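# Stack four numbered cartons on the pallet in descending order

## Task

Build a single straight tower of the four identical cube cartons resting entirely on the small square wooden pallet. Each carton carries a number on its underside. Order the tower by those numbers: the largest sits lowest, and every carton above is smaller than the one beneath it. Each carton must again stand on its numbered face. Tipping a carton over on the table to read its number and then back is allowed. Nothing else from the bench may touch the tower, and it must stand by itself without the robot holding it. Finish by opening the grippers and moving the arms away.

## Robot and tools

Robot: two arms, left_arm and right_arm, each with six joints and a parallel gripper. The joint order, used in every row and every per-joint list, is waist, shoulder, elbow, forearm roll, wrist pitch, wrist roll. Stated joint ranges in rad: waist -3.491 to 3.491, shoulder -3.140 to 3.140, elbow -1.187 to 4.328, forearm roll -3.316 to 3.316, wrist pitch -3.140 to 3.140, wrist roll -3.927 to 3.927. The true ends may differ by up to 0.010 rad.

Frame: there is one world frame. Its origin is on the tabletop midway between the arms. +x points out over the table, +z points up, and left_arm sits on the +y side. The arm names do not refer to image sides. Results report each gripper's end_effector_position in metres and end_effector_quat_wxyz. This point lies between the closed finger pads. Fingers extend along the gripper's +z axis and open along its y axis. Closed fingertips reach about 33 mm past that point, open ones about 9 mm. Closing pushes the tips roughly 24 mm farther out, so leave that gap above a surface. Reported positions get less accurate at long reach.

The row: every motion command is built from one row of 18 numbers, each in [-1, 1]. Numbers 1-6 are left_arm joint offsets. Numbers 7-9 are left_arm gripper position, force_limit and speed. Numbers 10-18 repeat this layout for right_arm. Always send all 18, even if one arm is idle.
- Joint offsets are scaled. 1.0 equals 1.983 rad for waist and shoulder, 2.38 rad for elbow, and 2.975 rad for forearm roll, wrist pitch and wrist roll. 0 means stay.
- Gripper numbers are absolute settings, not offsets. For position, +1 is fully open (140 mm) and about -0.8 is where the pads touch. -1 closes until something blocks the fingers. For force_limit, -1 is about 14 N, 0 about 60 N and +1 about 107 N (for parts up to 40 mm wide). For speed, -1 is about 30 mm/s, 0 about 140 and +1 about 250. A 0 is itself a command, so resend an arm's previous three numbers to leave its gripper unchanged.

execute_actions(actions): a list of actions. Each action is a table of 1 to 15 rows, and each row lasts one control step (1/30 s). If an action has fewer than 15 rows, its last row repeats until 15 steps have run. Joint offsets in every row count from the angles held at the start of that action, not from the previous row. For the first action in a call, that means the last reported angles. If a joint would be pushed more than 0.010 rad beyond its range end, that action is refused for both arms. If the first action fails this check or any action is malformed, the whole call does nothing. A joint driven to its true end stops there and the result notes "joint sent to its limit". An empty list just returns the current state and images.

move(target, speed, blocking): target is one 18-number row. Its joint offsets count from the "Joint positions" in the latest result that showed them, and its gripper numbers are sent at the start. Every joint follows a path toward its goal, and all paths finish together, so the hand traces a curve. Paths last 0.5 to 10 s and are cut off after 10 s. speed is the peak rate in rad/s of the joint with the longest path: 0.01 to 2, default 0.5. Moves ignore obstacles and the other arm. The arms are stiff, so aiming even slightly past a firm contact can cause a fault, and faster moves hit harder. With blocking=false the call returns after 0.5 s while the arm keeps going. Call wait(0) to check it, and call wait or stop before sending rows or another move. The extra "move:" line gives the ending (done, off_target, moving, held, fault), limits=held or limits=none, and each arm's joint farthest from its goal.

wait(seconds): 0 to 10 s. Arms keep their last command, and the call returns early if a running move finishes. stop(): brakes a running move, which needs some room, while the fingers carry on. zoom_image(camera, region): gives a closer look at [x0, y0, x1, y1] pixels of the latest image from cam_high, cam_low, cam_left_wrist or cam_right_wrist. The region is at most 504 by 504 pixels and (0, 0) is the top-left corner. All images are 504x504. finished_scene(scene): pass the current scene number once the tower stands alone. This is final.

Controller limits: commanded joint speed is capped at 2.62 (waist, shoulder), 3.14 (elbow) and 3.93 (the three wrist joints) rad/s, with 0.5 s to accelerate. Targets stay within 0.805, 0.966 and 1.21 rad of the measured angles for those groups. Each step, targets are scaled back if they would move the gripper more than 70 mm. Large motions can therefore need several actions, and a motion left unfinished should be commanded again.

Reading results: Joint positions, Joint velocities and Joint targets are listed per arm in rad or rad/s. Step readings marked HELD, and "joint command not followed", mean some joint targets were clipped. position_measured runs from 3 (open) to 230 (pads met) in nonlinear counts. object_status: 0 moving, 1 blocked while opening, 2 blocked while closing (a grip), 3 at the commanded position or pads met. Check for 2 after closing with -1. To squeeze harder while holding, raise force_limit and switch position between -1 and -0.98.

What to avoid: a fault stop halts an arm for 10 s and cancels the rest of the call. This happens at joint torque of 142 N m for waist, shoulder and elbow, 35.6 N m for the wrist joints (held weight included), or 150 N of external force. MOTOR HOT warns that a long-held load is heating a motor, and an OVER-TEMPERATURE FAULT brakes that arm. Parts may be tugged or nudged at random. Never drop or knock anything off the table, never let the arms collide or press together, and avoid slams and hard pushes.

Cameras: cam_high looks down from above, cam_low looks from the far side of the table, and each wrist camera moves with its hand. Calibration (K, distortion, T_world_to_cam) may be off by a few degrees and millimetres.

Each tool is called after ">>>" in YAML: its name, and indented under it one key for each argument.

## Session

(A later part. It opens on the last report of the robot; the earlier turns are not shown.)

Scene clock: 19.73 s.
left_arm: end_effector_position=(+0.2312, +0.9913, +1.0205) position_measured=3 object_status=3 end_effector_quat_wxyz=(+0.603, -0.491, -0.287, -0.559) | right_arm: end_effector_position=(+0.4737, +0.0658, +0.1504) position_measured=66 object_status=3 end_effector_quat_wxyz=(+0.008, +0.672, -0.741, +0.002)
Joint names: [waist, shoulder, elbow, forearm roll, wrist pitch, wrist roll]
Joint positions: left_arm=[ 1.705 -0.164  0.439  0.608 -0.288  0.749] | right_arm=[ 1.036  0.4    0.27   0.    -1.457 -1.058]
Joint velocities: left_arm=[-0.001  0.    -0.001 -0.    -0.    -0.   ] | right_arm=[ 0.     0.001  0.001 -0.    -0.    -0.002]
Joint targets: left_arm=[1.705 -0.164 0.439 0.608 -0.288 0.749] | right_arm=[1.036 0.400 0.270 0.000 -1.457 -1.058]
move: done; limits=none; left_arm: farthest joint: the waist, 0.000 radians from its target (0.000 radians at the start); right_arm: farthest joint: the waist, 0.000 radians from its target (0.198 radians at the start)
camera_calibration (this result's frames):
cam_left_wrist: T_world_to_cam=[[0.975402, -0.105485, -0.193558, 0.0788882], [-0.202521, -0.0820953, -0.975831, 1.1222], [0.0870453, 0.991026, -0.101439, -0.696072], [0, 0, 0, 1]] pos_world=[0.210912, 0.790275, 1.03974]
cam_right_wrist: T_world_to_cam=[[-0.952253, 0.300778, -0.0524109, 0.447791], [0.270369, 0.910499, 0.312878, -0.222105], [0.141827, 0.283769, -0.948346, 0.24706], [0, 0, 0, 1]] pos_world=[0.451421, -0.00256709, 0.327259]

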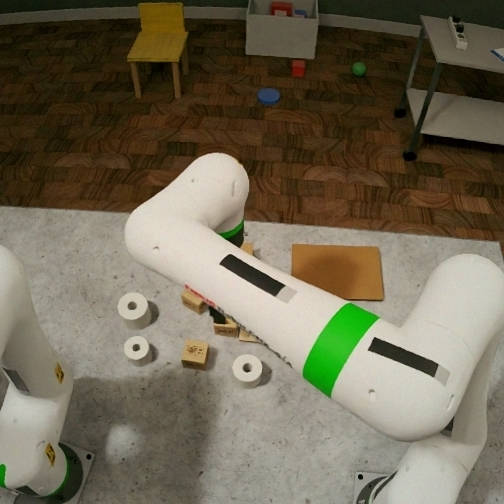

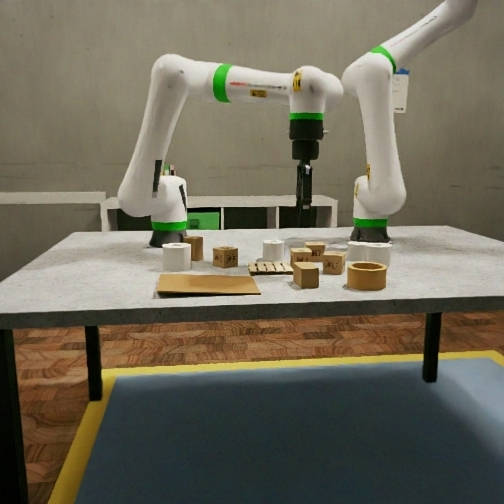

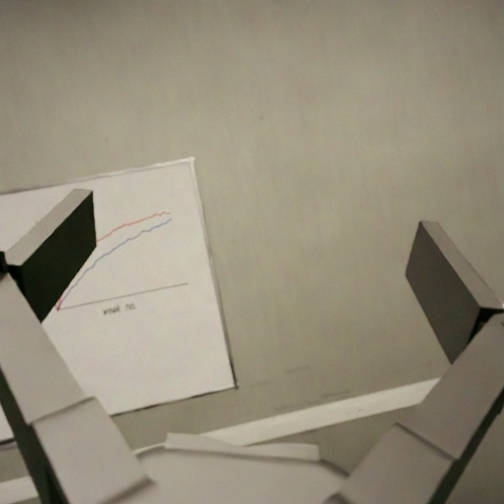

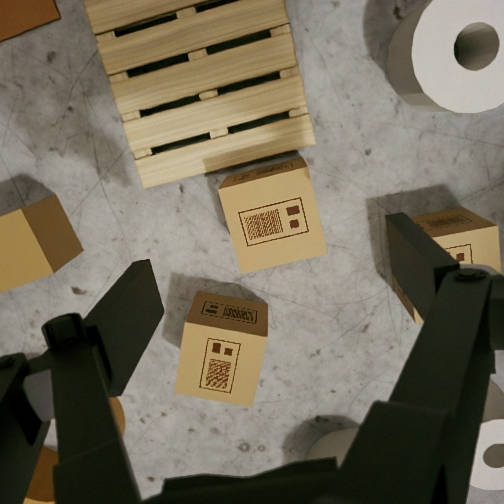

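>>> move:
  target: [0,0,0,0,0,0,1,0,0,0,0,0,0,0,0.047,0.15,0,0.3]
  speed: 0.4

>>> move:
  target: [0,0,0,0,0,0,1,0,0,-0.0008,0.0278,-0.0722,0,0.0763,0,0.15,0,0.3]
  speed: 0.3

>>> execute_actions:
  actions:
    - [[0,0,0,0,0,0,1,0,0,0,0,0,0,0,0,-1,0,0.3]]
    - [[0,0,0,0,0,0,1,0,0,0,0,0,0,0,0,-1,0,0.3]]

Scene clock: 22.13 s.
left_arm: end_effector_position=(+0.2312, +0.9913, +1.0205) position_measured=3 object_status=3 end_effector_quat_wxyz=(+0.603, -0.491, -0.287, -0.559) | right_arm: end_effector_position=(+0.4737, +0.0658, +0.1504) position_measured=110 object_status=3 end_effector_quat_wxyz=(+0.008, +0.722, -0.692, +0.001)
Joint names: [waist, shoulder, elbow, forearm roll, wrist pitch, wrist roll]
Joint positions: left_arm=[ 1.705 -0.164  0.439  0.608 -0.288  0.749] | right_arm=[ 1.036  0.4    0.27   0.    -1.457 -0.919]
Joint velocities: left_arm=[-0.     0.     0.001  0.     0.     0.002] | right_arm=[-0.001  0.     0.    -0.    -0.     0.002]
Joint targets: left_arm=[1.705 -0.164 0.439 0.608 -0.288 0.749] | right_arm=[1.036 0.400 0.270 0.000 -1.457 -0.918]
move: done; limits=none; left_arm: farthest joint: the waist, 0.000 radians from its target (0.000 radians at the start); right_arm: farthest joint: the waist, 0.000 radians from its target (0.000 radians at the start)
camera_calibration (this result's frames):
cam_left_wrist: T_world_to_cam=[[0.975402, -0.105485, -0.193558, 0.0788882], [-0.202521, -0.0820952, -0.975831, 1.1222], [0.0870453, 0.991026, -0.101439, -0.696072], [0, 0, 0, 1]] pos_world=[0.210912, 0.790275, 1.03974]
cam_right_wrist: T_world_to_cam=[[-0.984968, 0.165267, -0.0502519, 0.471875], [0.141538, 0.938923, 0.313672, -0.1631], [0.0990223, 0.301845, -0.948201, 0.266106], [0, 0, 0, 1]] pos_world=[0.461517, -0.00516982, 0.327194]

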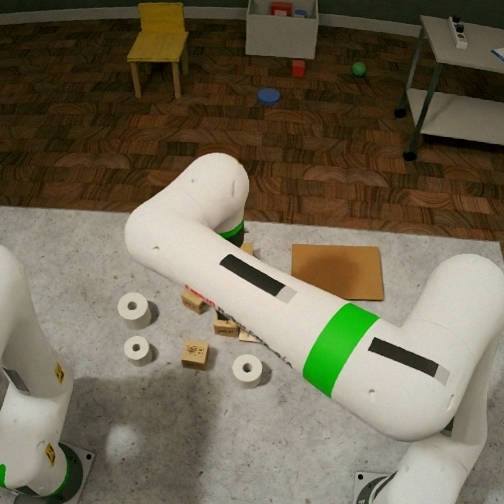

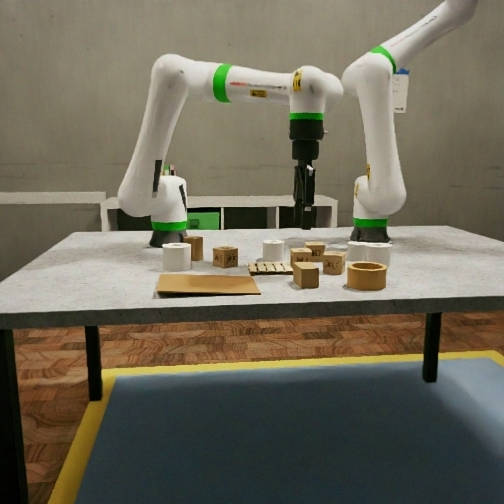

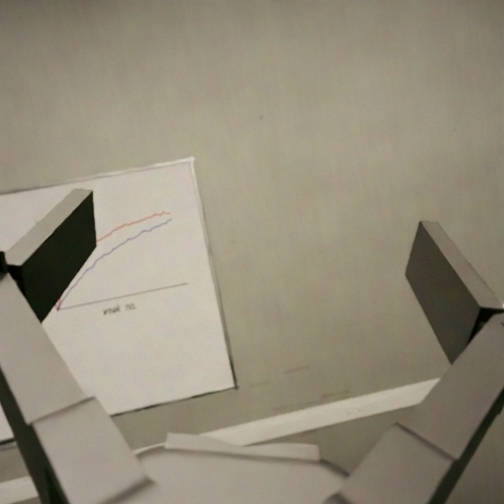

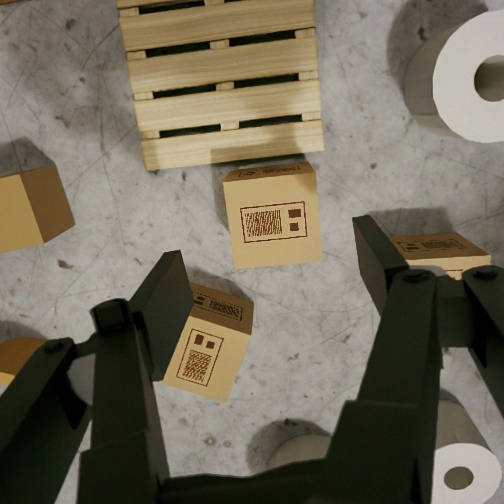

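Scene clock: 23.33 s.
left_arm: end_effector_position=(+0.2312, +0.9913, +1.0205) position_measured=3 object_status=3 end_effector_quat_wxyz=(+0.603, -0.491, -0.287, -0.559) | right_arm: end_effector_position=(+0.4726, +0.0628, +0.0466) position_measured=110 object_status=3 end_effector_quat_wxyz=(+0.008, +0.721, -0.693, +0.001)
Joint names: [waist, shoulder, elbow, forearm roll, wrist pitch, wrist roll]
Joint positions: left_arm=[ 1.705 -0.164  0.439  0.608 -0.288  0.749] | right_arm=[ 1.035  0.455  0.098  0.    -1.23  -0.919]
Joint velocities: left_arm=[ 0.002  0.    -0.     0.    -0.     0.001] | right_arm=[ 0.001  0.001 -0.001 -0.     0.001  0.001]
Joint targets: left_arm=[1.705 -0.164 0.439 0.608 -0.288 0.749] | right_arm=[1.035 0.455 0.098 0.000 -1.230 -0.919]
move: done; limits=none; left_arm: farthest joint: the waist, 0.000 radians from its target (0.000 radians at the start); right_arm: farthest joint: the waist, 0.000 radians from its target (0.002 radians at the start)
camera_calibration (this result's frames):
cam_left_wrist: T_world_to_cam=[[0.975402, -0.105485, -0.193558, 0.0788882], [-0.202521, -0.0820952, -0.975831, 1.1222], [0.0870454, 0.991026, -0.101439, -0.696072], [0, 0, 0, 1]] pos_world=[0.210912, 0.790275, 1.03974]
cam_right_wrist: T_world_to_cam=[[-0.984715, 0.166763, -0.0502569, 0.465938], [0.142958, 0.938692, 0.31372, -0.128172], [0.0994926, 0.30174, -0.948185, 0.168454], [0, 0, 0, 1]] pos_world=[0.460379, -0.00821627, 0.223352]

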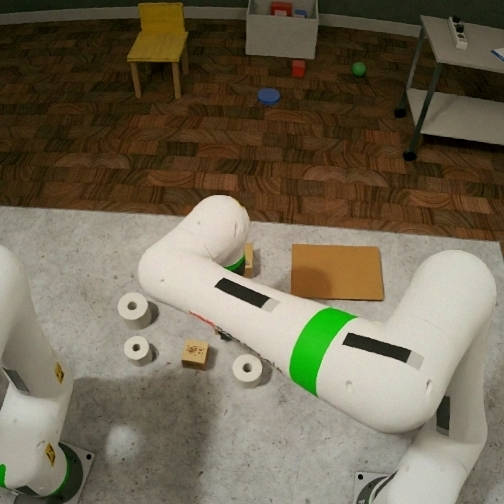

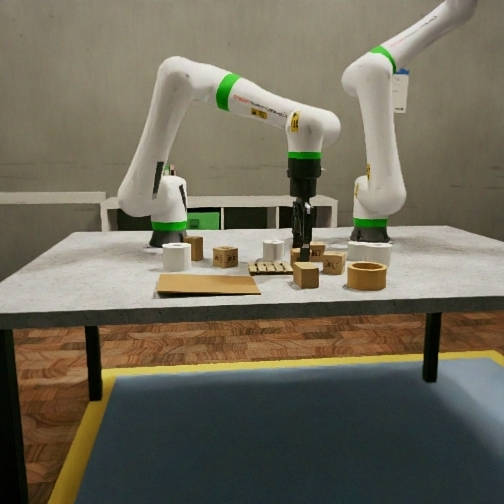

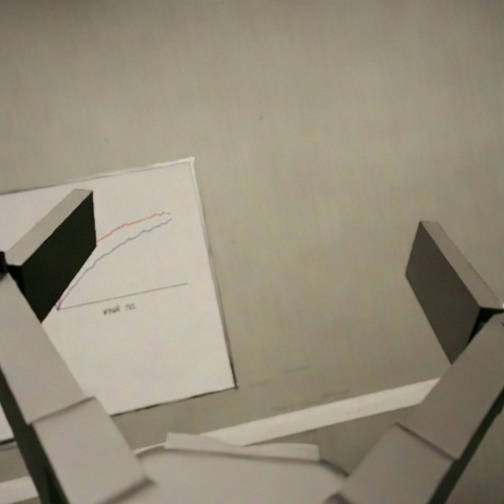

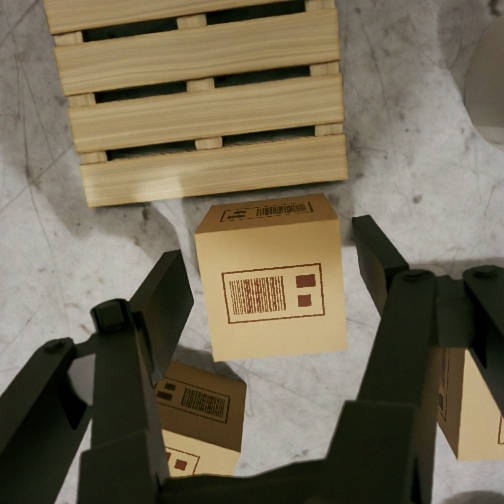

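Scene clock: 24.33 s.
left_arm: end_effector_position=(+0.2312, +0.9913, +1.0205) position_measured=3 object_status=3 end_effector_quat_wxyz=(+0.603, -0.491, -0.287, -0.559) | right_arm: end_effector_position=(+0.4726, +0.0628, +0.0465) position_measured=152 object_status=2 end_effector_quat_wxyz=(+0.008, +0.721, -0.693, +0.001)
Joint names: [waist, shoulder, elbow, forearm roll, wrist pitch, wrist roll]
Joint positions: left_arm=[ 1.705 -0.164  0.439  0.608 -0.288  0.749] | right_arm=[ 1.035  0.455  0.098  0.    -1.23  -0.919]
Joint velocities: left_arm=[ 0.003  0.001  0.001 -0.    -0.     0.001] | right_arm=[-0.    -0.    -0.    -0.     0.    -0.001]
Joint targets: left_arm=[1.705 -0.164 0.439 0.608 -0.288 0.749] | right_arm=[1.035 0.455 0.098 0.000 -1.230 -0.919]
Step readings (joint positions; steps 1 to 15: 1st action; 16 to 30: 2nd action):
0: left_arm=[1.705 -0.164 0.439 0.608 -0.288 0.749] | right_arm=[1.035 0.455 0.098 0.000 -1.230 -0.919]
1: left_arm=[1.705 -0.164 0.439 0.608 -0.288 0.749] | right_arm=[1.035 0.455 0.098 0.000 -1.230 -0.919]
2: left_arm=[1.705 -0.164 0.439 0.608 -0.288 0.749] | right_arm=[1.035 0.455 0.098 0.000 -1.230 -0.919]
4: left_arm=[1.705 -0.164 0.439 0.608 -0.288 0.749] | right_arm=[1.035 0.455 0.098 0.000 -1.230 -0.919]
8: left_arm=[1.705 -0.164 0.439 0.608 -0.288 0.749] | right_arm=[1.035 0.455 0.098 0.000 -1.230 -0.919]
15: left_arm=[1.705 -0.164 0.439 0.608 -0.288 0.749] | right_arm=[1.035 0.455 0.098 0.000 -1.230 -0.919]
16: left_arm=[1.705 -0.164 0.439 0.608 -0.288 0.749] | right_arm=[1.035 0.455 0.098 0.000 -1.230 -0.919]
17: left_arm=[1.705 -0.164 0.439 0.608 -0.288 0.749] | right_arm=[1.035 0.455 0.098 0.000 -1.230 -0.919]
19: left_arm=[1.705 -0.164 0.439 0.608 -0.288 0.749] | right_arm=[1.035 0.455 0.098 0.000 -1.230 -0.919]
23: left_arm=[1.705 -0.164 0.439 0.608 -0.288 0.749] | right_arm=[1.035 0.455 0.098 0.000 -1.230 -0.919]
30: Joint positions above
camera_calibration (this result's frames):
cam_left_wrist: T_world_to_cam=[[0.975402, -0.105485, -0.193558, 0.0788881], [-0.202521, -0.0820953, -0.975831, 1.1222], [0.0870455, 0.991026, -0.101439, -0.696072], [0, 0, 0, 1]] pos_world=[0.210912, 0.790275, 1.03974]
cam_right_wrist: T_world_to_cam=[[-0.98471, 0.166794, -0.0502616, 0.465944], [0.142985, 0.938685, 0.313729, -0.128174], [0.099508, 0.301745, -0.948181, 0.168429], [0, 0, 0, 1]] pos_world=[0.460386, -0.00822476, 0.223332]

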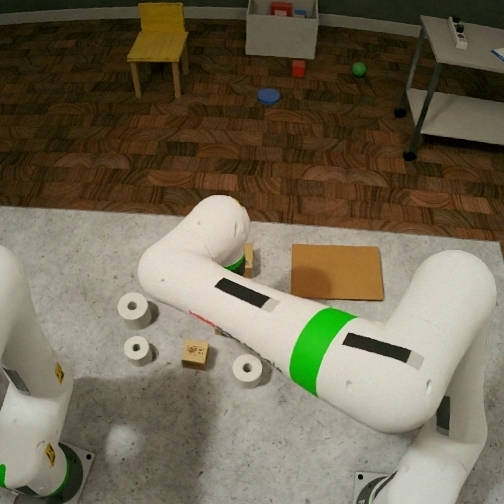

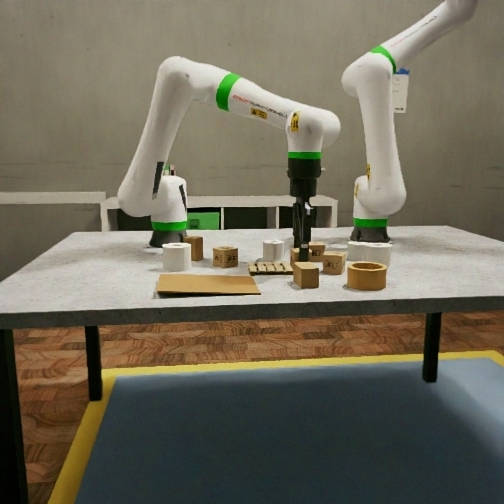

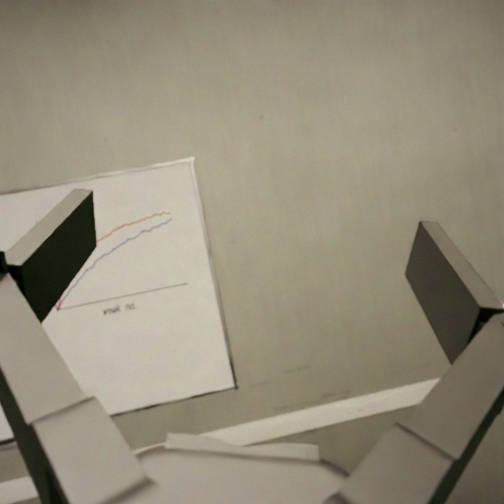

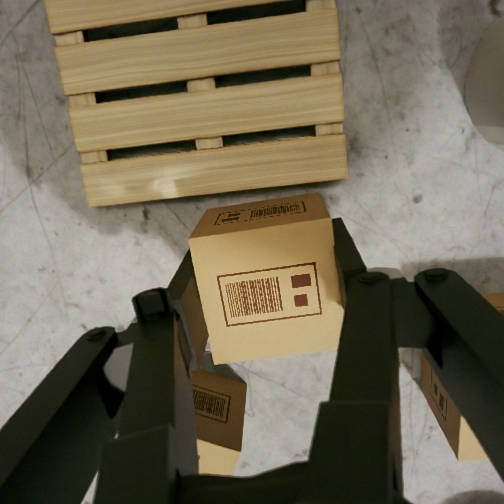

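>>> move:
  target: [0,0,0,0,0,0,1,0,0,0,-0.0278,0.0722,0,-0.0763,0,-1,0,0.3]
  speed: 0.4

>>> move:
  target: [0,0,0,0,0,0,1,0,0,-0.4,0,0,0,0.528,0,-1,0,0.3]
  speed: 1.0

>>> zoom_image:
  camera: "cam_low"
  region: [30,0,330,150]

Scene clock: 25.80 s.
left_arm: end_effector_position=(+0.2312, +0.9913, +1.0205) position_measured=3 object_status=3 end_effector_quat_wxyz=(+0.603, -0.491, -0.287, -0.559) | right_arm: end_effector_position=(+0.4743, +0.0651, +0.1504) position_measured=152 object_status=2 end_effector_quat_wxyz=(+0.008, +0.721, -0.693, +0.001)
Joint names: [waist, shoulder, elbow, forearm roll, wrist pitch, wrist roll]
Joint positions: left_arm=[ 1.705 -0.164  0.439  0.608 -0.288  0.749] | right_arm=[ 1.035  0.4    0.27   0.    -1.457 -0.919]
Joint velocities: left_arm=[ 0.001 -0.    -0.001 -0.    -0.    -0.   ] | right_arm=[ 0.    -0.001  0.001 -0.001 -0.001  0.   ]
Joint targets: left_arm=[1.705 -0.164 0.439 0.608 -0.288 0.749] | right_arm=[1.035 0.400 0.270 0.000 -1.457 -0.919]
move: done; limits=none; left_arm: farthest joint: the waist, 0.000 radians from its target (0.000 radians at the start); right_arm: farthest joint: the waist, 0.000 radians from its target (0.000 radians at the start)
camera_calibration (this result's frames):
cam_left_wrist: T_world_to_cam=[[0.975402, -0.105485, -0.193558, 0.0788881], [-0.202521, -0.0820953, -0.975831, 1.1222], [0.0870454, 0.991026, -0.101439, -0.696072], [0, 0, 0, 1]] pos_world=[0.210912, 0.790275, 1.03974]
cam_right_wrist: T_world_to_cam=[[-0.984699, 0.166859, -0.0502581, 0.472399], [0.143053, 0.938689, 0.313685, -0.163236], [0.099518, 0.301695, -0.948196, 0.266021], [0, 0, 0, 1]] pos_world=[0.462048, -0.00585308, 0.327187]

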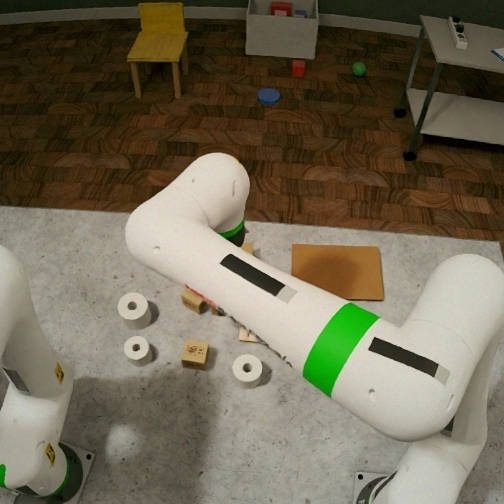

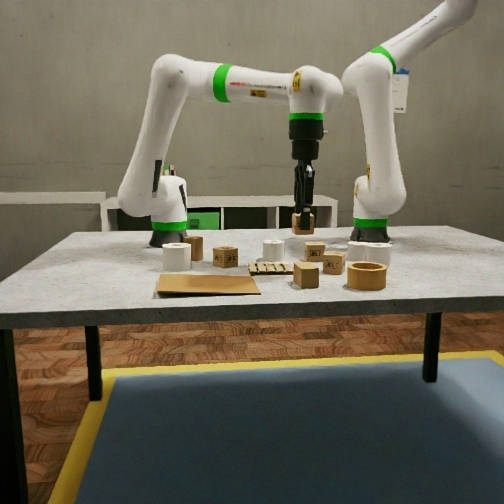

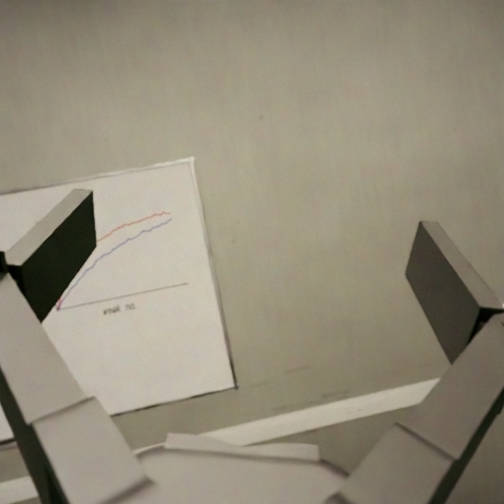

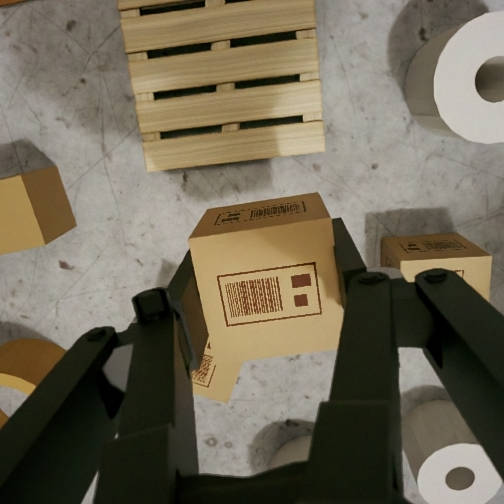

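Scene clock: 28.37 s.
left_arm: end_effector_position=(+0.2312, +0.9913, +1.0205) position_measured=3 object_status=3 end_effector_quat_wxyz=(+0.603, -0.491, -0.287, -0.559) | right_arm: end_effector_position=(+0.9856, -0.3079, +0.5010) position_measured=152 object_status=2 end_effector_quat_wxyz=(+0.681, -0.284, +0.654, -0.169)
Joint names: [waist, shoulder, elbow, forearm roll, wrist pitch, wrist roll]
Joint positions: left_arm=[ 1.705 -0.164  0.439  0.608 -0.288  0.749] | right_arm=[ 0.242  0.4    0.27   0.     0.113 -0.919]
Joint velocities: left_arm=[ 0.001 -0.001  0.    -0.001  0.    -0.   ] | right_arm=[-0.001  0.     0.     0.001  0.001  0.   ]
Joint targets: left_arm=[1.705 -0.164 0.439 0.608 -0.288 0.749] | right_arm=[0.242 0.400 0.270 0.000 0.114 -0.919]
move: done; limits=none; left_arm: farthest joint: the waist, 0.000 radians from its target (0.000 radians at the start); right_arm: farthest joint: the waist, 0.000 radians from its target (0.793 radians at the start)
camera_calibration (this result's frames):
cam_left_wrist: T_world_to_cam=[[0.975402, -0.105485, -0.193558, 0.0788881], [-0.202521, -0.0820955, -0.975831, 1.1222], [0.0870453, 0.991026, -0.101439, -0.696072], [0, 0, 0, 1]] pos_world=[0.210912, 0.790275, 1.03974]
cam_right_wrist: T_world_to_cam=[[-0.0995032, 0.897682, -0.429263, 0.598138], [-0.379098, 0.364667, 0.850472, 0.0727974], [0.919991, 0.247357, 0.304023, -0.792668], [0, 0, 0, 1]] pos_world=[0.816361, -0.367413, 0.435836]

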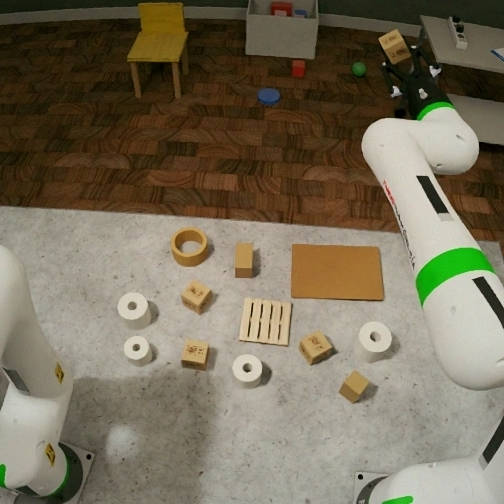

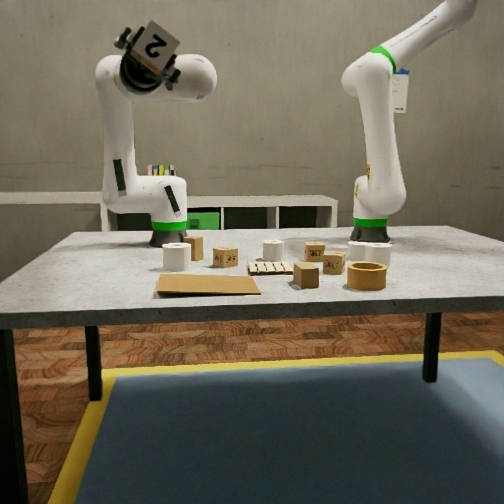

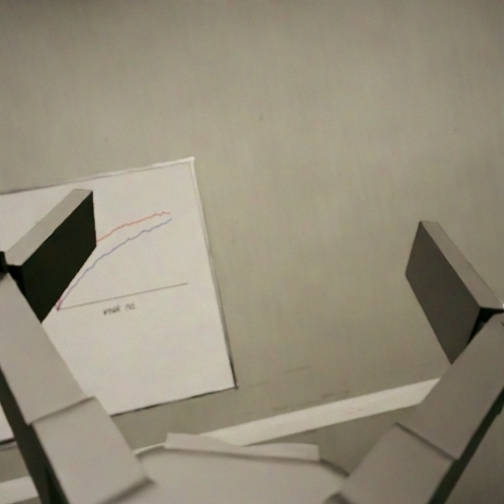

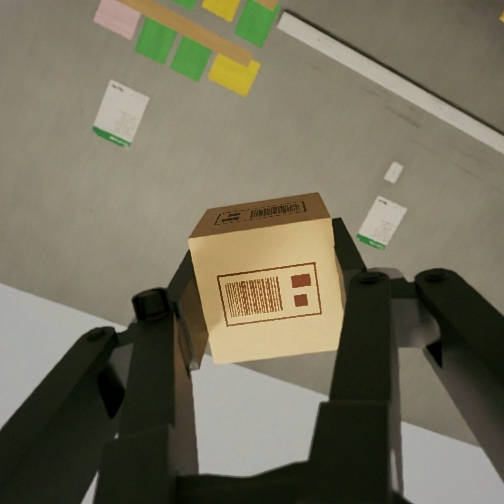

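Region (30, 0, 330, 150) of cam_low's 504x504 image, scaled by 1.680, with more detail than that image has.

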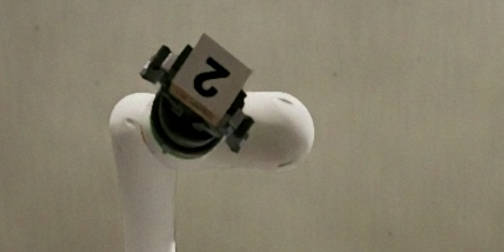

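>>> move:
  target: [0,0,0,0,0,0,1,0,0,0.5566,-0.3704,-0.3181,0,-0.5202,0,-1,0,0.3]
  speed: 1.0

>>> move:
  target: [0,0,0,0,0,0,1,0,0,0,0.043,-0.0793,0,0.0921,0,-1,0,0.3]
  speed: 0.4

>>> execute_actions:
  actions:
    - [[0,0,0,0,0,0,1,0,0,0,0,0,0,0,0,0.3,0,0]]
    - [[0,0,0,0,0,0,1,0,0,0,0,0,0,0,0,0.3,0,0]]

>>> move:
  target: [0,0,0,0,0,0,1,0,0,0,-0.043,0.0793,0,-0.0921,0,0.3,0,0.3]
  speed: 0.5

Scene clock: 32.40 s.
left_arm: end_effector_position=(+0.2312, +0.9913, +1.0205) position_measured=3 object_status=3 end_effector_quat_wxyz=(+0.603, -0.491, -0.287, -0.559) | right_arm: end_effector_position=(+0.2433, -0.1017, +0.1505) position_measured=152 object_status=2 end_effector_quat_wxyz=(+0.007, +0.820, -0.573, +0.003)
Joint names: [waist, shoulder, elbow, forearm roll, wrist pitch, wrist roll]
Joint positions: left_arm=[ 1.705 -0.164  0.439  0.608 -0.288  0.749] | right_arm=[ 1.345 -0.334 -0.487  0.    -1.434 -0.919]
Joint velocities: left_arm=[ 0.    -0.     0.     0.001  0.     0.001] | right_arm=[ 0.    -0.001 -0.001 -0.    -0.001 -0.   ]
Joint targets: left_arm=[1.705 -0.164 0.439 0.608 -0.288 0.749] | right_arm=[1.345 -0.334 -0.487 0.000 -1.434 -0.919]
move: done; limits=none; left_arm: farthest joint: the waist, 0.000 radians from its target (0.000 radians at the start); right_arm: farthest joint: the wrist pitch, 0.001 radians from its target (1.548 radians at the start)
camera_calibration (this result's frames):
cam_left_wrist: T_world_to_cam=[[0.975402, -0.105485, -0.193558, 0.0788882], [-0.202521, -0.082095, -0.975831, 1.1222], [0.0870454, 0.991026, -0.101439, -0.696072], [0, 0, 0, 1]] pos_world=[0.210912, 0.790275, 1.03974]
cam_right_wrist: T_world_to_cam=[[-0.988567, -0.142044, -0.0505881, 0.242344], [-0.150758, 0.937263, 0.314341, 0.0975795], [0.00276425, 0.318374, -0.947961, 0.36469], [0, 0, 0, 1]] pos_world=[0.253276, -0.173142, 0.327298]

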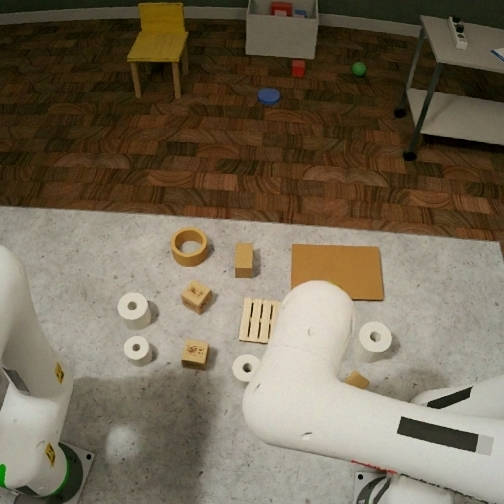

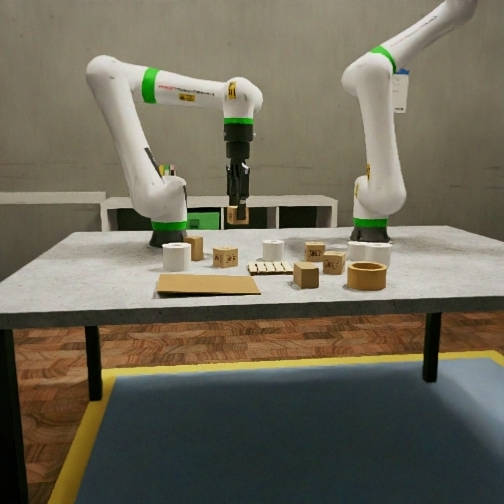

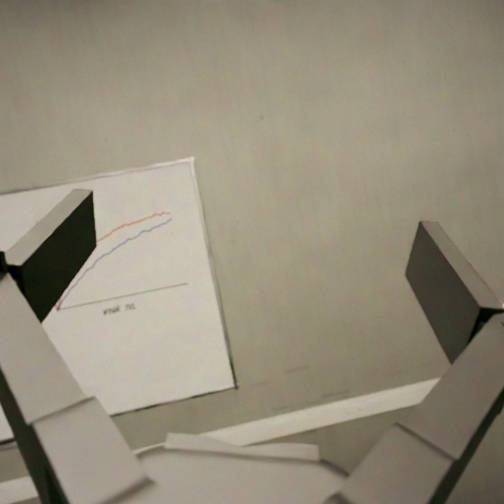

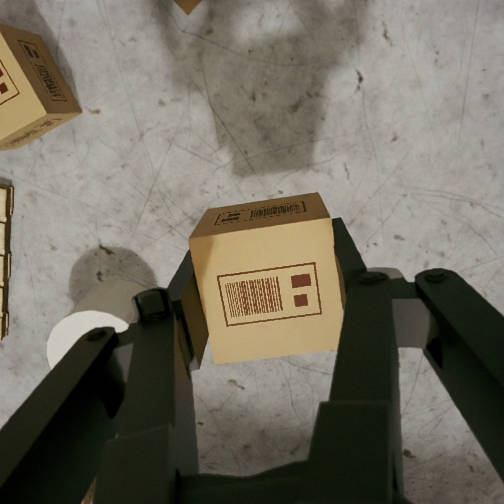

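Scene clock: 33.57 s.
left_arm: end_effector_position=(+0.2312, +0.9913, +1.0205) position_measured=3 object_status=3 end_effector_quat_wxyz=(+0.603, -0.491, -0.287, -0.559) | right_arm: end_effector_position=(+0.2433, -0.1017, +0.0481) position_measured=152 object_status=2 end_effector_quat_wxyz=(+0.007, +0.820, -0.573, +0.003)
Joint names: [waist, shoulder, elbow, forearm roll, wrist pitch, wrist roll]
Joint positions: left_arm=[ 1.705 -0.164  0.439  0.608 -0.288  0.749] | right_arm=[ 1.345 -0.249 -0.675  0.    -1.16  -0.919]
Joint velocities: left_arm=[-0.001  0.001 -0.001  0.001 -0.    -0.001] | right_arm=[-0.     0.    -0.001 -0.     0.001  0.001]
Joint targets: left_arm=[1.705 -0.164 0.439 0.608 -0.288 0.749] | right_arm=[1.345 -0.249 -0.676 0.000 -1.160 -0.919]
move: done; limits=none; left_arm: farthest joint: the waist, 0.000 radians from its target (0.000 radians at the start); right_arm: farthest joint: the waist, 0.000 radians from its target (0.000 radians at the start)
camera_calibration (this result's frames):
cam_left_wrist: T_world_to_cam=[[0.975402, -0.105485, -0.193558, 0.0788881], [-0.202521, -0.0820953, -0.975831, 1.1222], [0.0870455, 0.991026, -0.101439, -0.696072], [0, 0, 0, 1]] pos_world=[0.210912, 0.790275, 1.03974]
cam_right_wrist: T_world_to_cam=[[-0.988554, -0.142144, -0.0505653, 0.237118], [-0.150845, 0.937246, 0.314349, 0.129837], [0.00270933, 0.318379, -0.94796, 0.267556], [0, 0, 0, 1]] pos_world=[0.253264, -0.173169, 0.224808]

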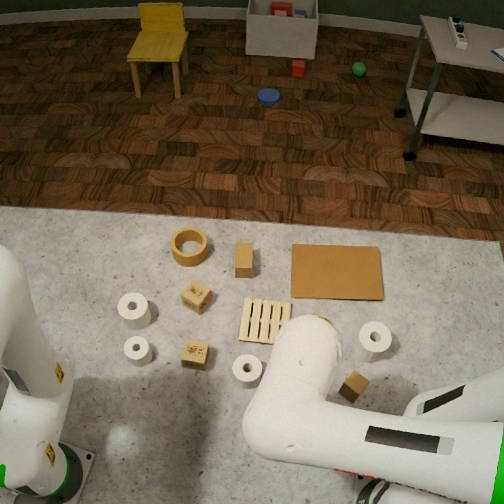

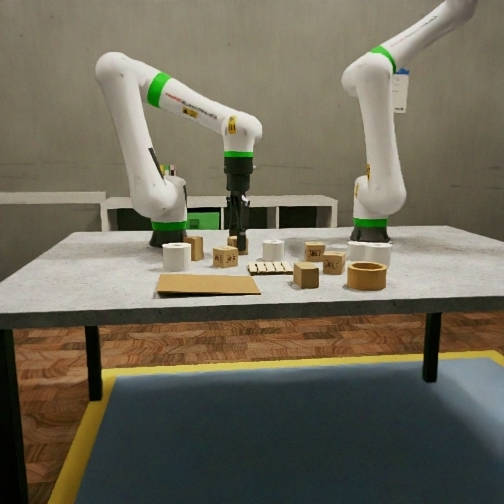

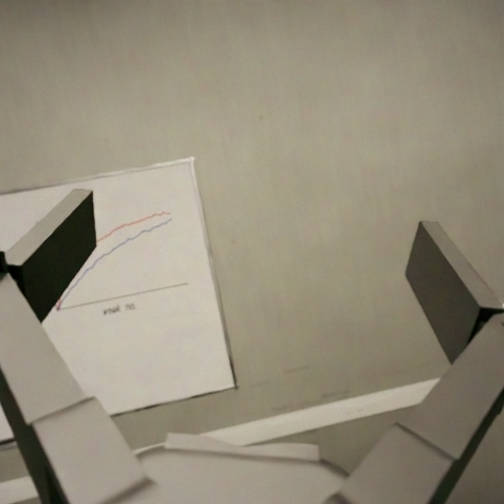

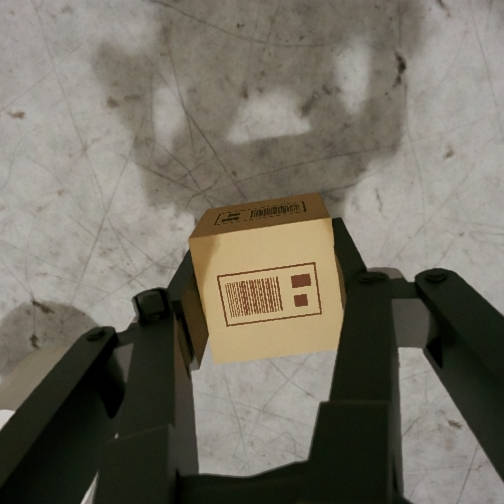

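Scene clock: 34.57 s.
left_arm: end_effector_position=(+0.2312, +0.9913, +1.0205) position_measured=3 object_status=3 end_effector_quat_wxyz=(+0.603, -0.491, -0.287, -0.559) | right_arm: end_effector_position=(+0.2433, -0.1017, +0.0480) position_measured=91 object_status=3 end_effector_quat_wxyz=(+0.007, +0.820, -0.573, +0.003)
Joint names: [waist, shoulder, elbow, forearm roll, wrist pitch, wrist roll]
Joint positions: left_arm=[ 1.705 -0.164  0.439  0.608 -0.288  0.749] | right_arm=[ 1.345 -0.249 -0.675  0.    -1.16  -0.919]
Joint velocities: left_arm=[ 0.002 -0.002 -0.002  0.     0.     0.   ] | right_arm=[ 0.  0.  0. -0. -0.  0.]
Joint targets: left_arm=[1.705 -0.164 0.439 0.608 -0.288 0.749] | right_arm=[1.345 -0.249 -0.675 0.000 -1.160 -0.919]
Step readings (joint positions; steps 1 to 15: 1st action; 16 to 30: 2nd action):
0: left_arm=[1.705 -0.164 0.439 0.608 -0.288 0.749] | right_arm=[1.345 -0.249 -0.675 0.000 -1.160 -0.919]
1: left_arm=[1.705 -0.164 0.439 0.608 -0.288 0.749] | right_arm=[1.345 -0.249 -0.675 0.000 -1.160 -0.919]
2: left_arm=[1.705 -0.164 0.439 0.608 -0.288 0.749] | right_arm=[1.345 -0.249 -0.675 0.000 -1.160 -0.919]
4: left_arm=[1.705 -0.164 0.439 0.608 -0.288 0.749] | right_arm=[1.345 -0.249 -0.675 0.000 -1.160 -0.919]
8: left_arm=[1.705 -0.164 0.439 0.608 -0.288 0.749] | right_arm=[1.345 -0.249 -0.675 0.000 -1.160 -0.919]
15: left_arm=[1.705 -0.164 0.439 0.608 -0.288 0.749] | right_arm=[1.345 -0.249 -0.675 0.000 -1.160 -0.919]
16: left_arm=[1.705 -0.164 0.439 0.608 -0.288 0.749] | right_arm=[1.345 -0.249 -0.675 0.000 -1.160 -0.919]
17: left_arm=[1.705 -0.164 0.439 0.608 -0.288 0.749] | right_arm=[1.345 -0.249 -0.675 0.000 -1.160 -0.919]
19: left_arm=[1.705 -0.164 0.439 0.608 -0.288 0.749] | right_arm=[1.345 -0.249 -0.675 0.000 -1.160 -0.919]
23: left_arm=[1.705 -0.164 0.439 0.608 -0.288 0.749] | right_arm=[1.345 -0.249 -0.675 0.000 -1.160 -0.919]
30: Joint positions above
camera_calibration (this result's frames):
cam_left_wrist: T_world_to_cam=[[0.975402, -0.105485, -0.193558, 0.0788881], [-0.202521, -0.0820952, -0.975831, 1.1222], [0.0870454, 0.991026, -0.101439, -0.696072], [0, 0, 0, 1]] pos_world=[0.210912, 0.790275, 1.03974]
cam_right_wrist: T_world_to_cam=[[-0.988554, -0.142145, -0.0505615, 0.237115], [-0.150845, 0.937249, 0.314341, 0.129846], [0.0027068, 0.31837, -0.947963, 0.267545], [0, 0, 0, 1]] pos_world=[0.253263, -0.173172, 0.224796]

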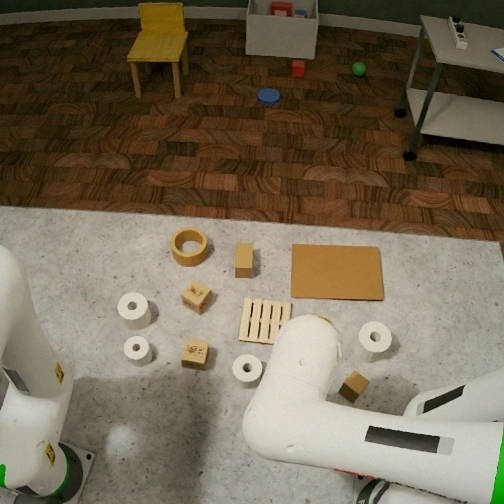

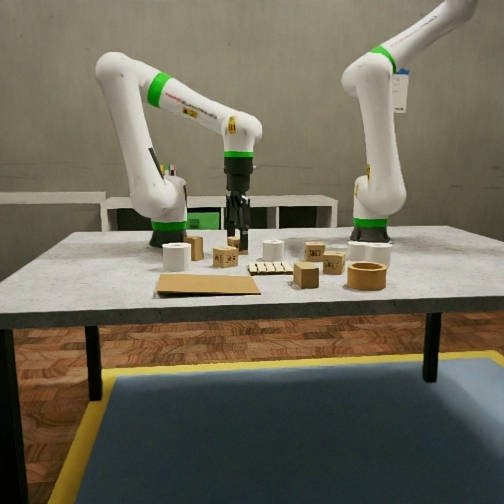

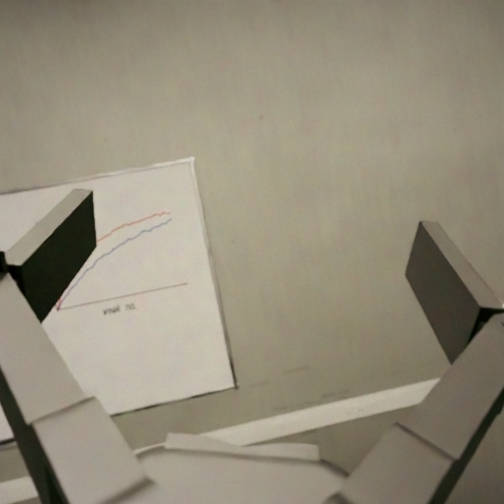

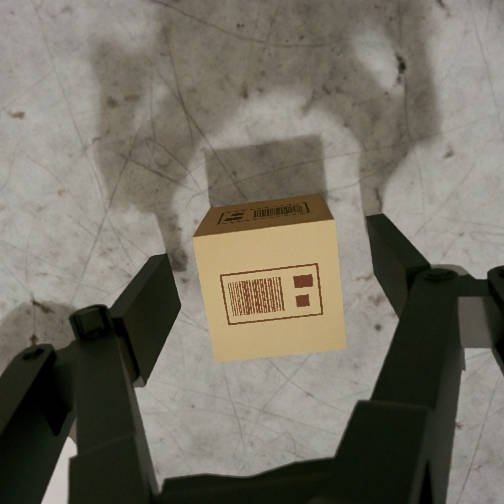

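Scene clock: 35.63 s.
left_arm: end_effector_position=(+0.2312, +0.9913, +1.0205) position_measured=3 object_status=3 end_effector_quat_wxyz=(+0.603, -0.491, -0.287, -0.559) | right_arm: end_effector_position=(+0.2433, -0.1017, +0.1505) position_measured=91 object_status=3 end_effector_quat_wxyz=(+0.007, +0.820, -0.573, +0.003)
Joint names: [waist, shoulder, elbow, forearm roll, wrist pitch, wrist roll]
Joint positions: left_arm=[ 1.705 -0.164  0.439  0.608 -0.288  0.749] | right_arm=[ 1.345 -0.334 -0.487  0.    -1.434 -0.919]
Joint velocities: left_arm=[-0.001  0.001 -0.001 -0.001  0.     0.   ] | right_arm=[-0.001 -0.001  0.001 -0.    -0.001  0.   ]
Joint targets: left_arm=[1.705 -0.164 0.439 0.608 -0.288 0.749] | right_arm=[1.345 -0.334 -0.487 0.000 -1.434 -0.919]
move: done; limits=none; left_arm: farthest joint: the waist, 0.000 radians from its target (0.000 radians at the start); right_arm: farthest joint: the elbow, 0.001 radians from its target (0.189 radians at the start)
camera_calibration (this result's frames):
cam_left_wrist: T_world_to_cam=[[0.975402, -0.105485, -0.193558, 0.0788881], [-0.202521, -0.0820954, -0.975831, 1.1222], [0.0870454, 0.991026, -0.101439, -0.696072], [0, 0, 0, 1]] pos_world=[0.210912, 0.790275, 1.03974]
cam_right_wrist: T_world_to_cam=[[-0.988564, -0.142064, -0.050583, 0.242335], [-0.150776, 0.937263, 0.314331, 0.097587], [0.00275439, 0.318363, -0.947965, 0.364675], [0, 0, 0, 1]] pos_world=[0.253273, -0.173137, 0.327282]

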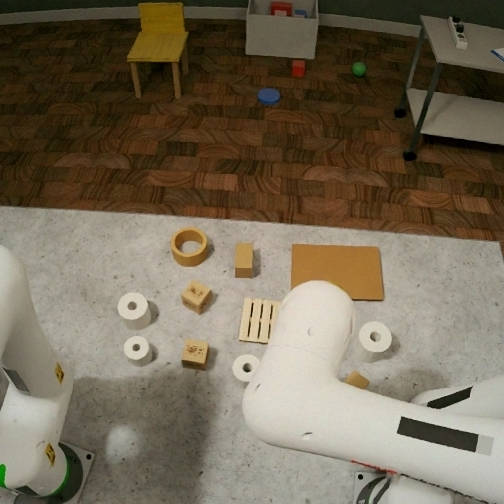

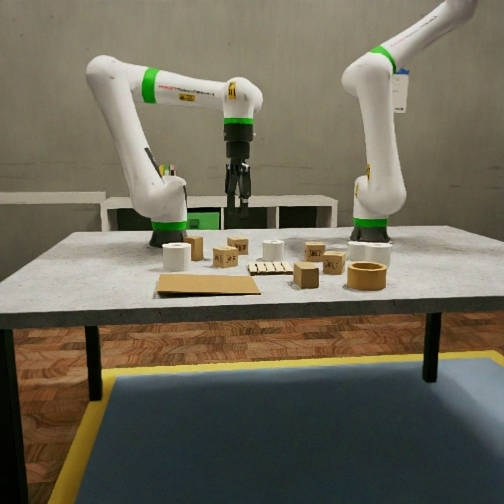

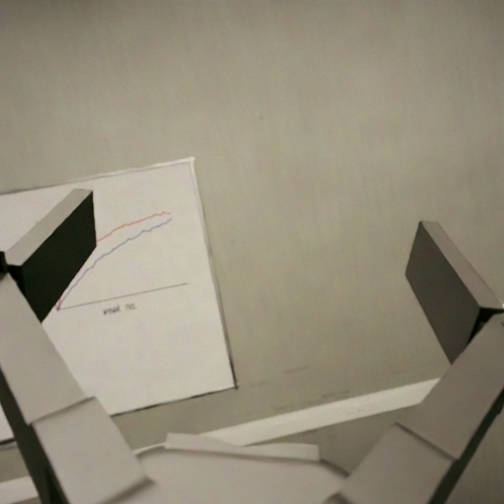

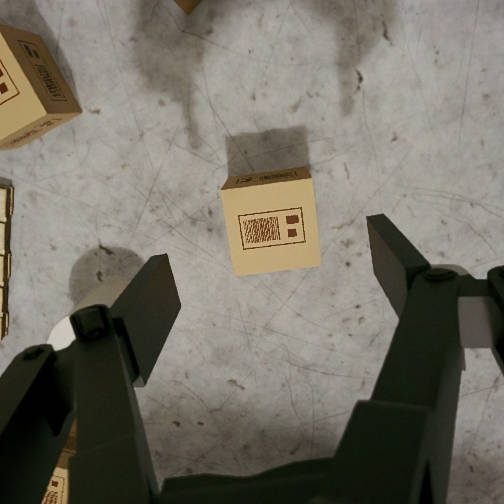

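>>> move:
  target: [0,0,0,0,0,0,1,0,0,-0.0562,0.3485,0.2937,0,-0.0027,-0.0667,0.3,0,0.3]
  speed: 0.8

Scene clock: 37.60 s.
left_arm: end_effector_position=(+0.2312, +0.9913, +1.0205) position_measured=3 object_status=3 end_effector_quat_wxyz=(+0.603, -0.491, -0.287, -0.559) | right_arm: end_effector_position=(+0.3795, +0.1285, +0.1507) position_measured=91 object_status=3 end_effector_quat_wxyz=(+0.007, +0.721, -0.692, +0.003)
Joint names: [waist, shoulder, elbow, forearm roll, wrist pitch, wrist roll]
Joint positions: left_arm=[ 1.705 -0.164  0.439  0.608 -0.288  0.749] | right_arm=[ 1.234  0.357  0.212  0.    -1.442 -1.117]
Joint velocities: left_arm=[ 0.     0.001 -0.    -0.    -0.    -0.001] | right_arm=[-0.     0.001  0.001  0.    -0.     0.   ]
Joint targets: left_arm=[1.705 -0.164 0.439 0.608 -0.288 0.749] | right_arm=[1.234 0.357 0.212 0.000 -1.442 -1.117]
move: done; limits=none; left_arm: farthest joint: the waist, 0.000 radians from its target (0.000 radians at the start); right_arm: farthest joint: the waist, 0.000 radians from its target (0.112 radians at the start)
camera_calibration (this result's frames):
cam_left_wrist: T_world_to_cam=[[0.975402, -0.105485, -0.193558, 0.0788883], [-0.202521, -0.0820955, -0.975831, 1.1222], [0.0870454, 0.991026, -0.101439, -0.696072], [0, 0, 0, 1]] pos_world=[0.210912, 0.790275, 1.03974]
cam_right_wrist: T_world_to_cam=[[-0.984669, 0.166032, -0.0534753, 0.369085], [0.14135, 0.939137, 0.313116, -0.208543], [0.102208, 0.300757, -0.948208, 0.255788], [0, 0, 0, 1]] pos_world=[0.36676, 0.0576406, 0.327575]

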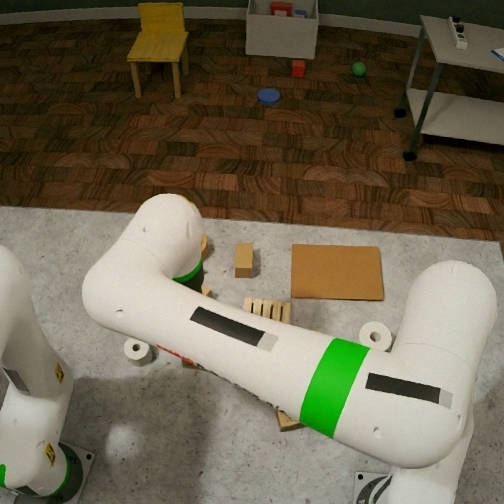

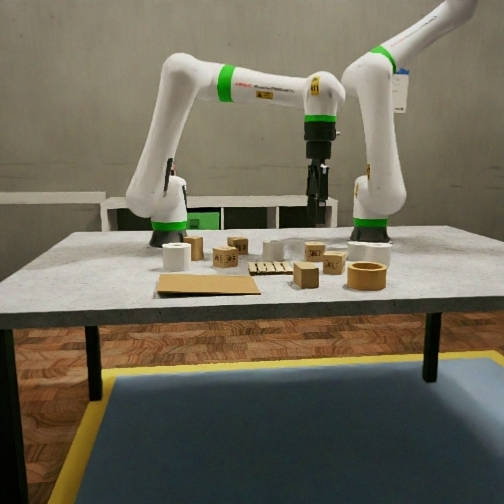

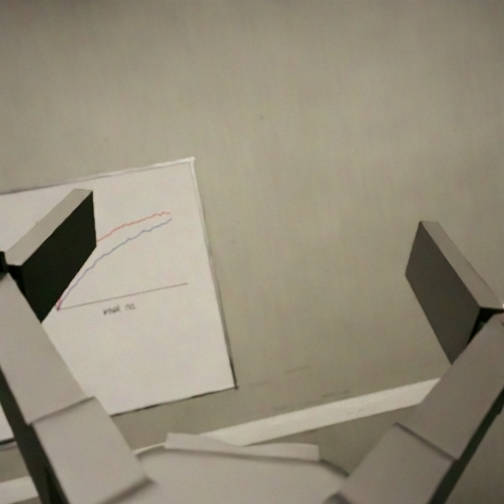

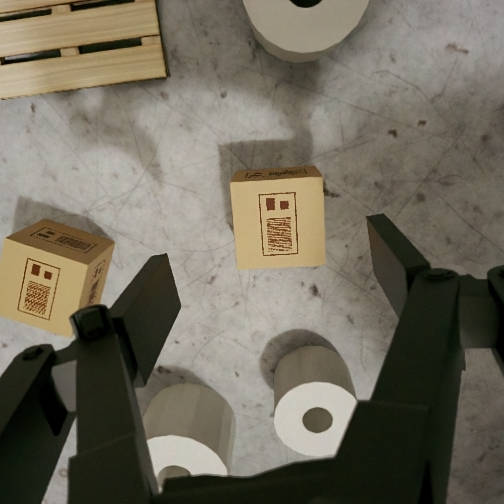

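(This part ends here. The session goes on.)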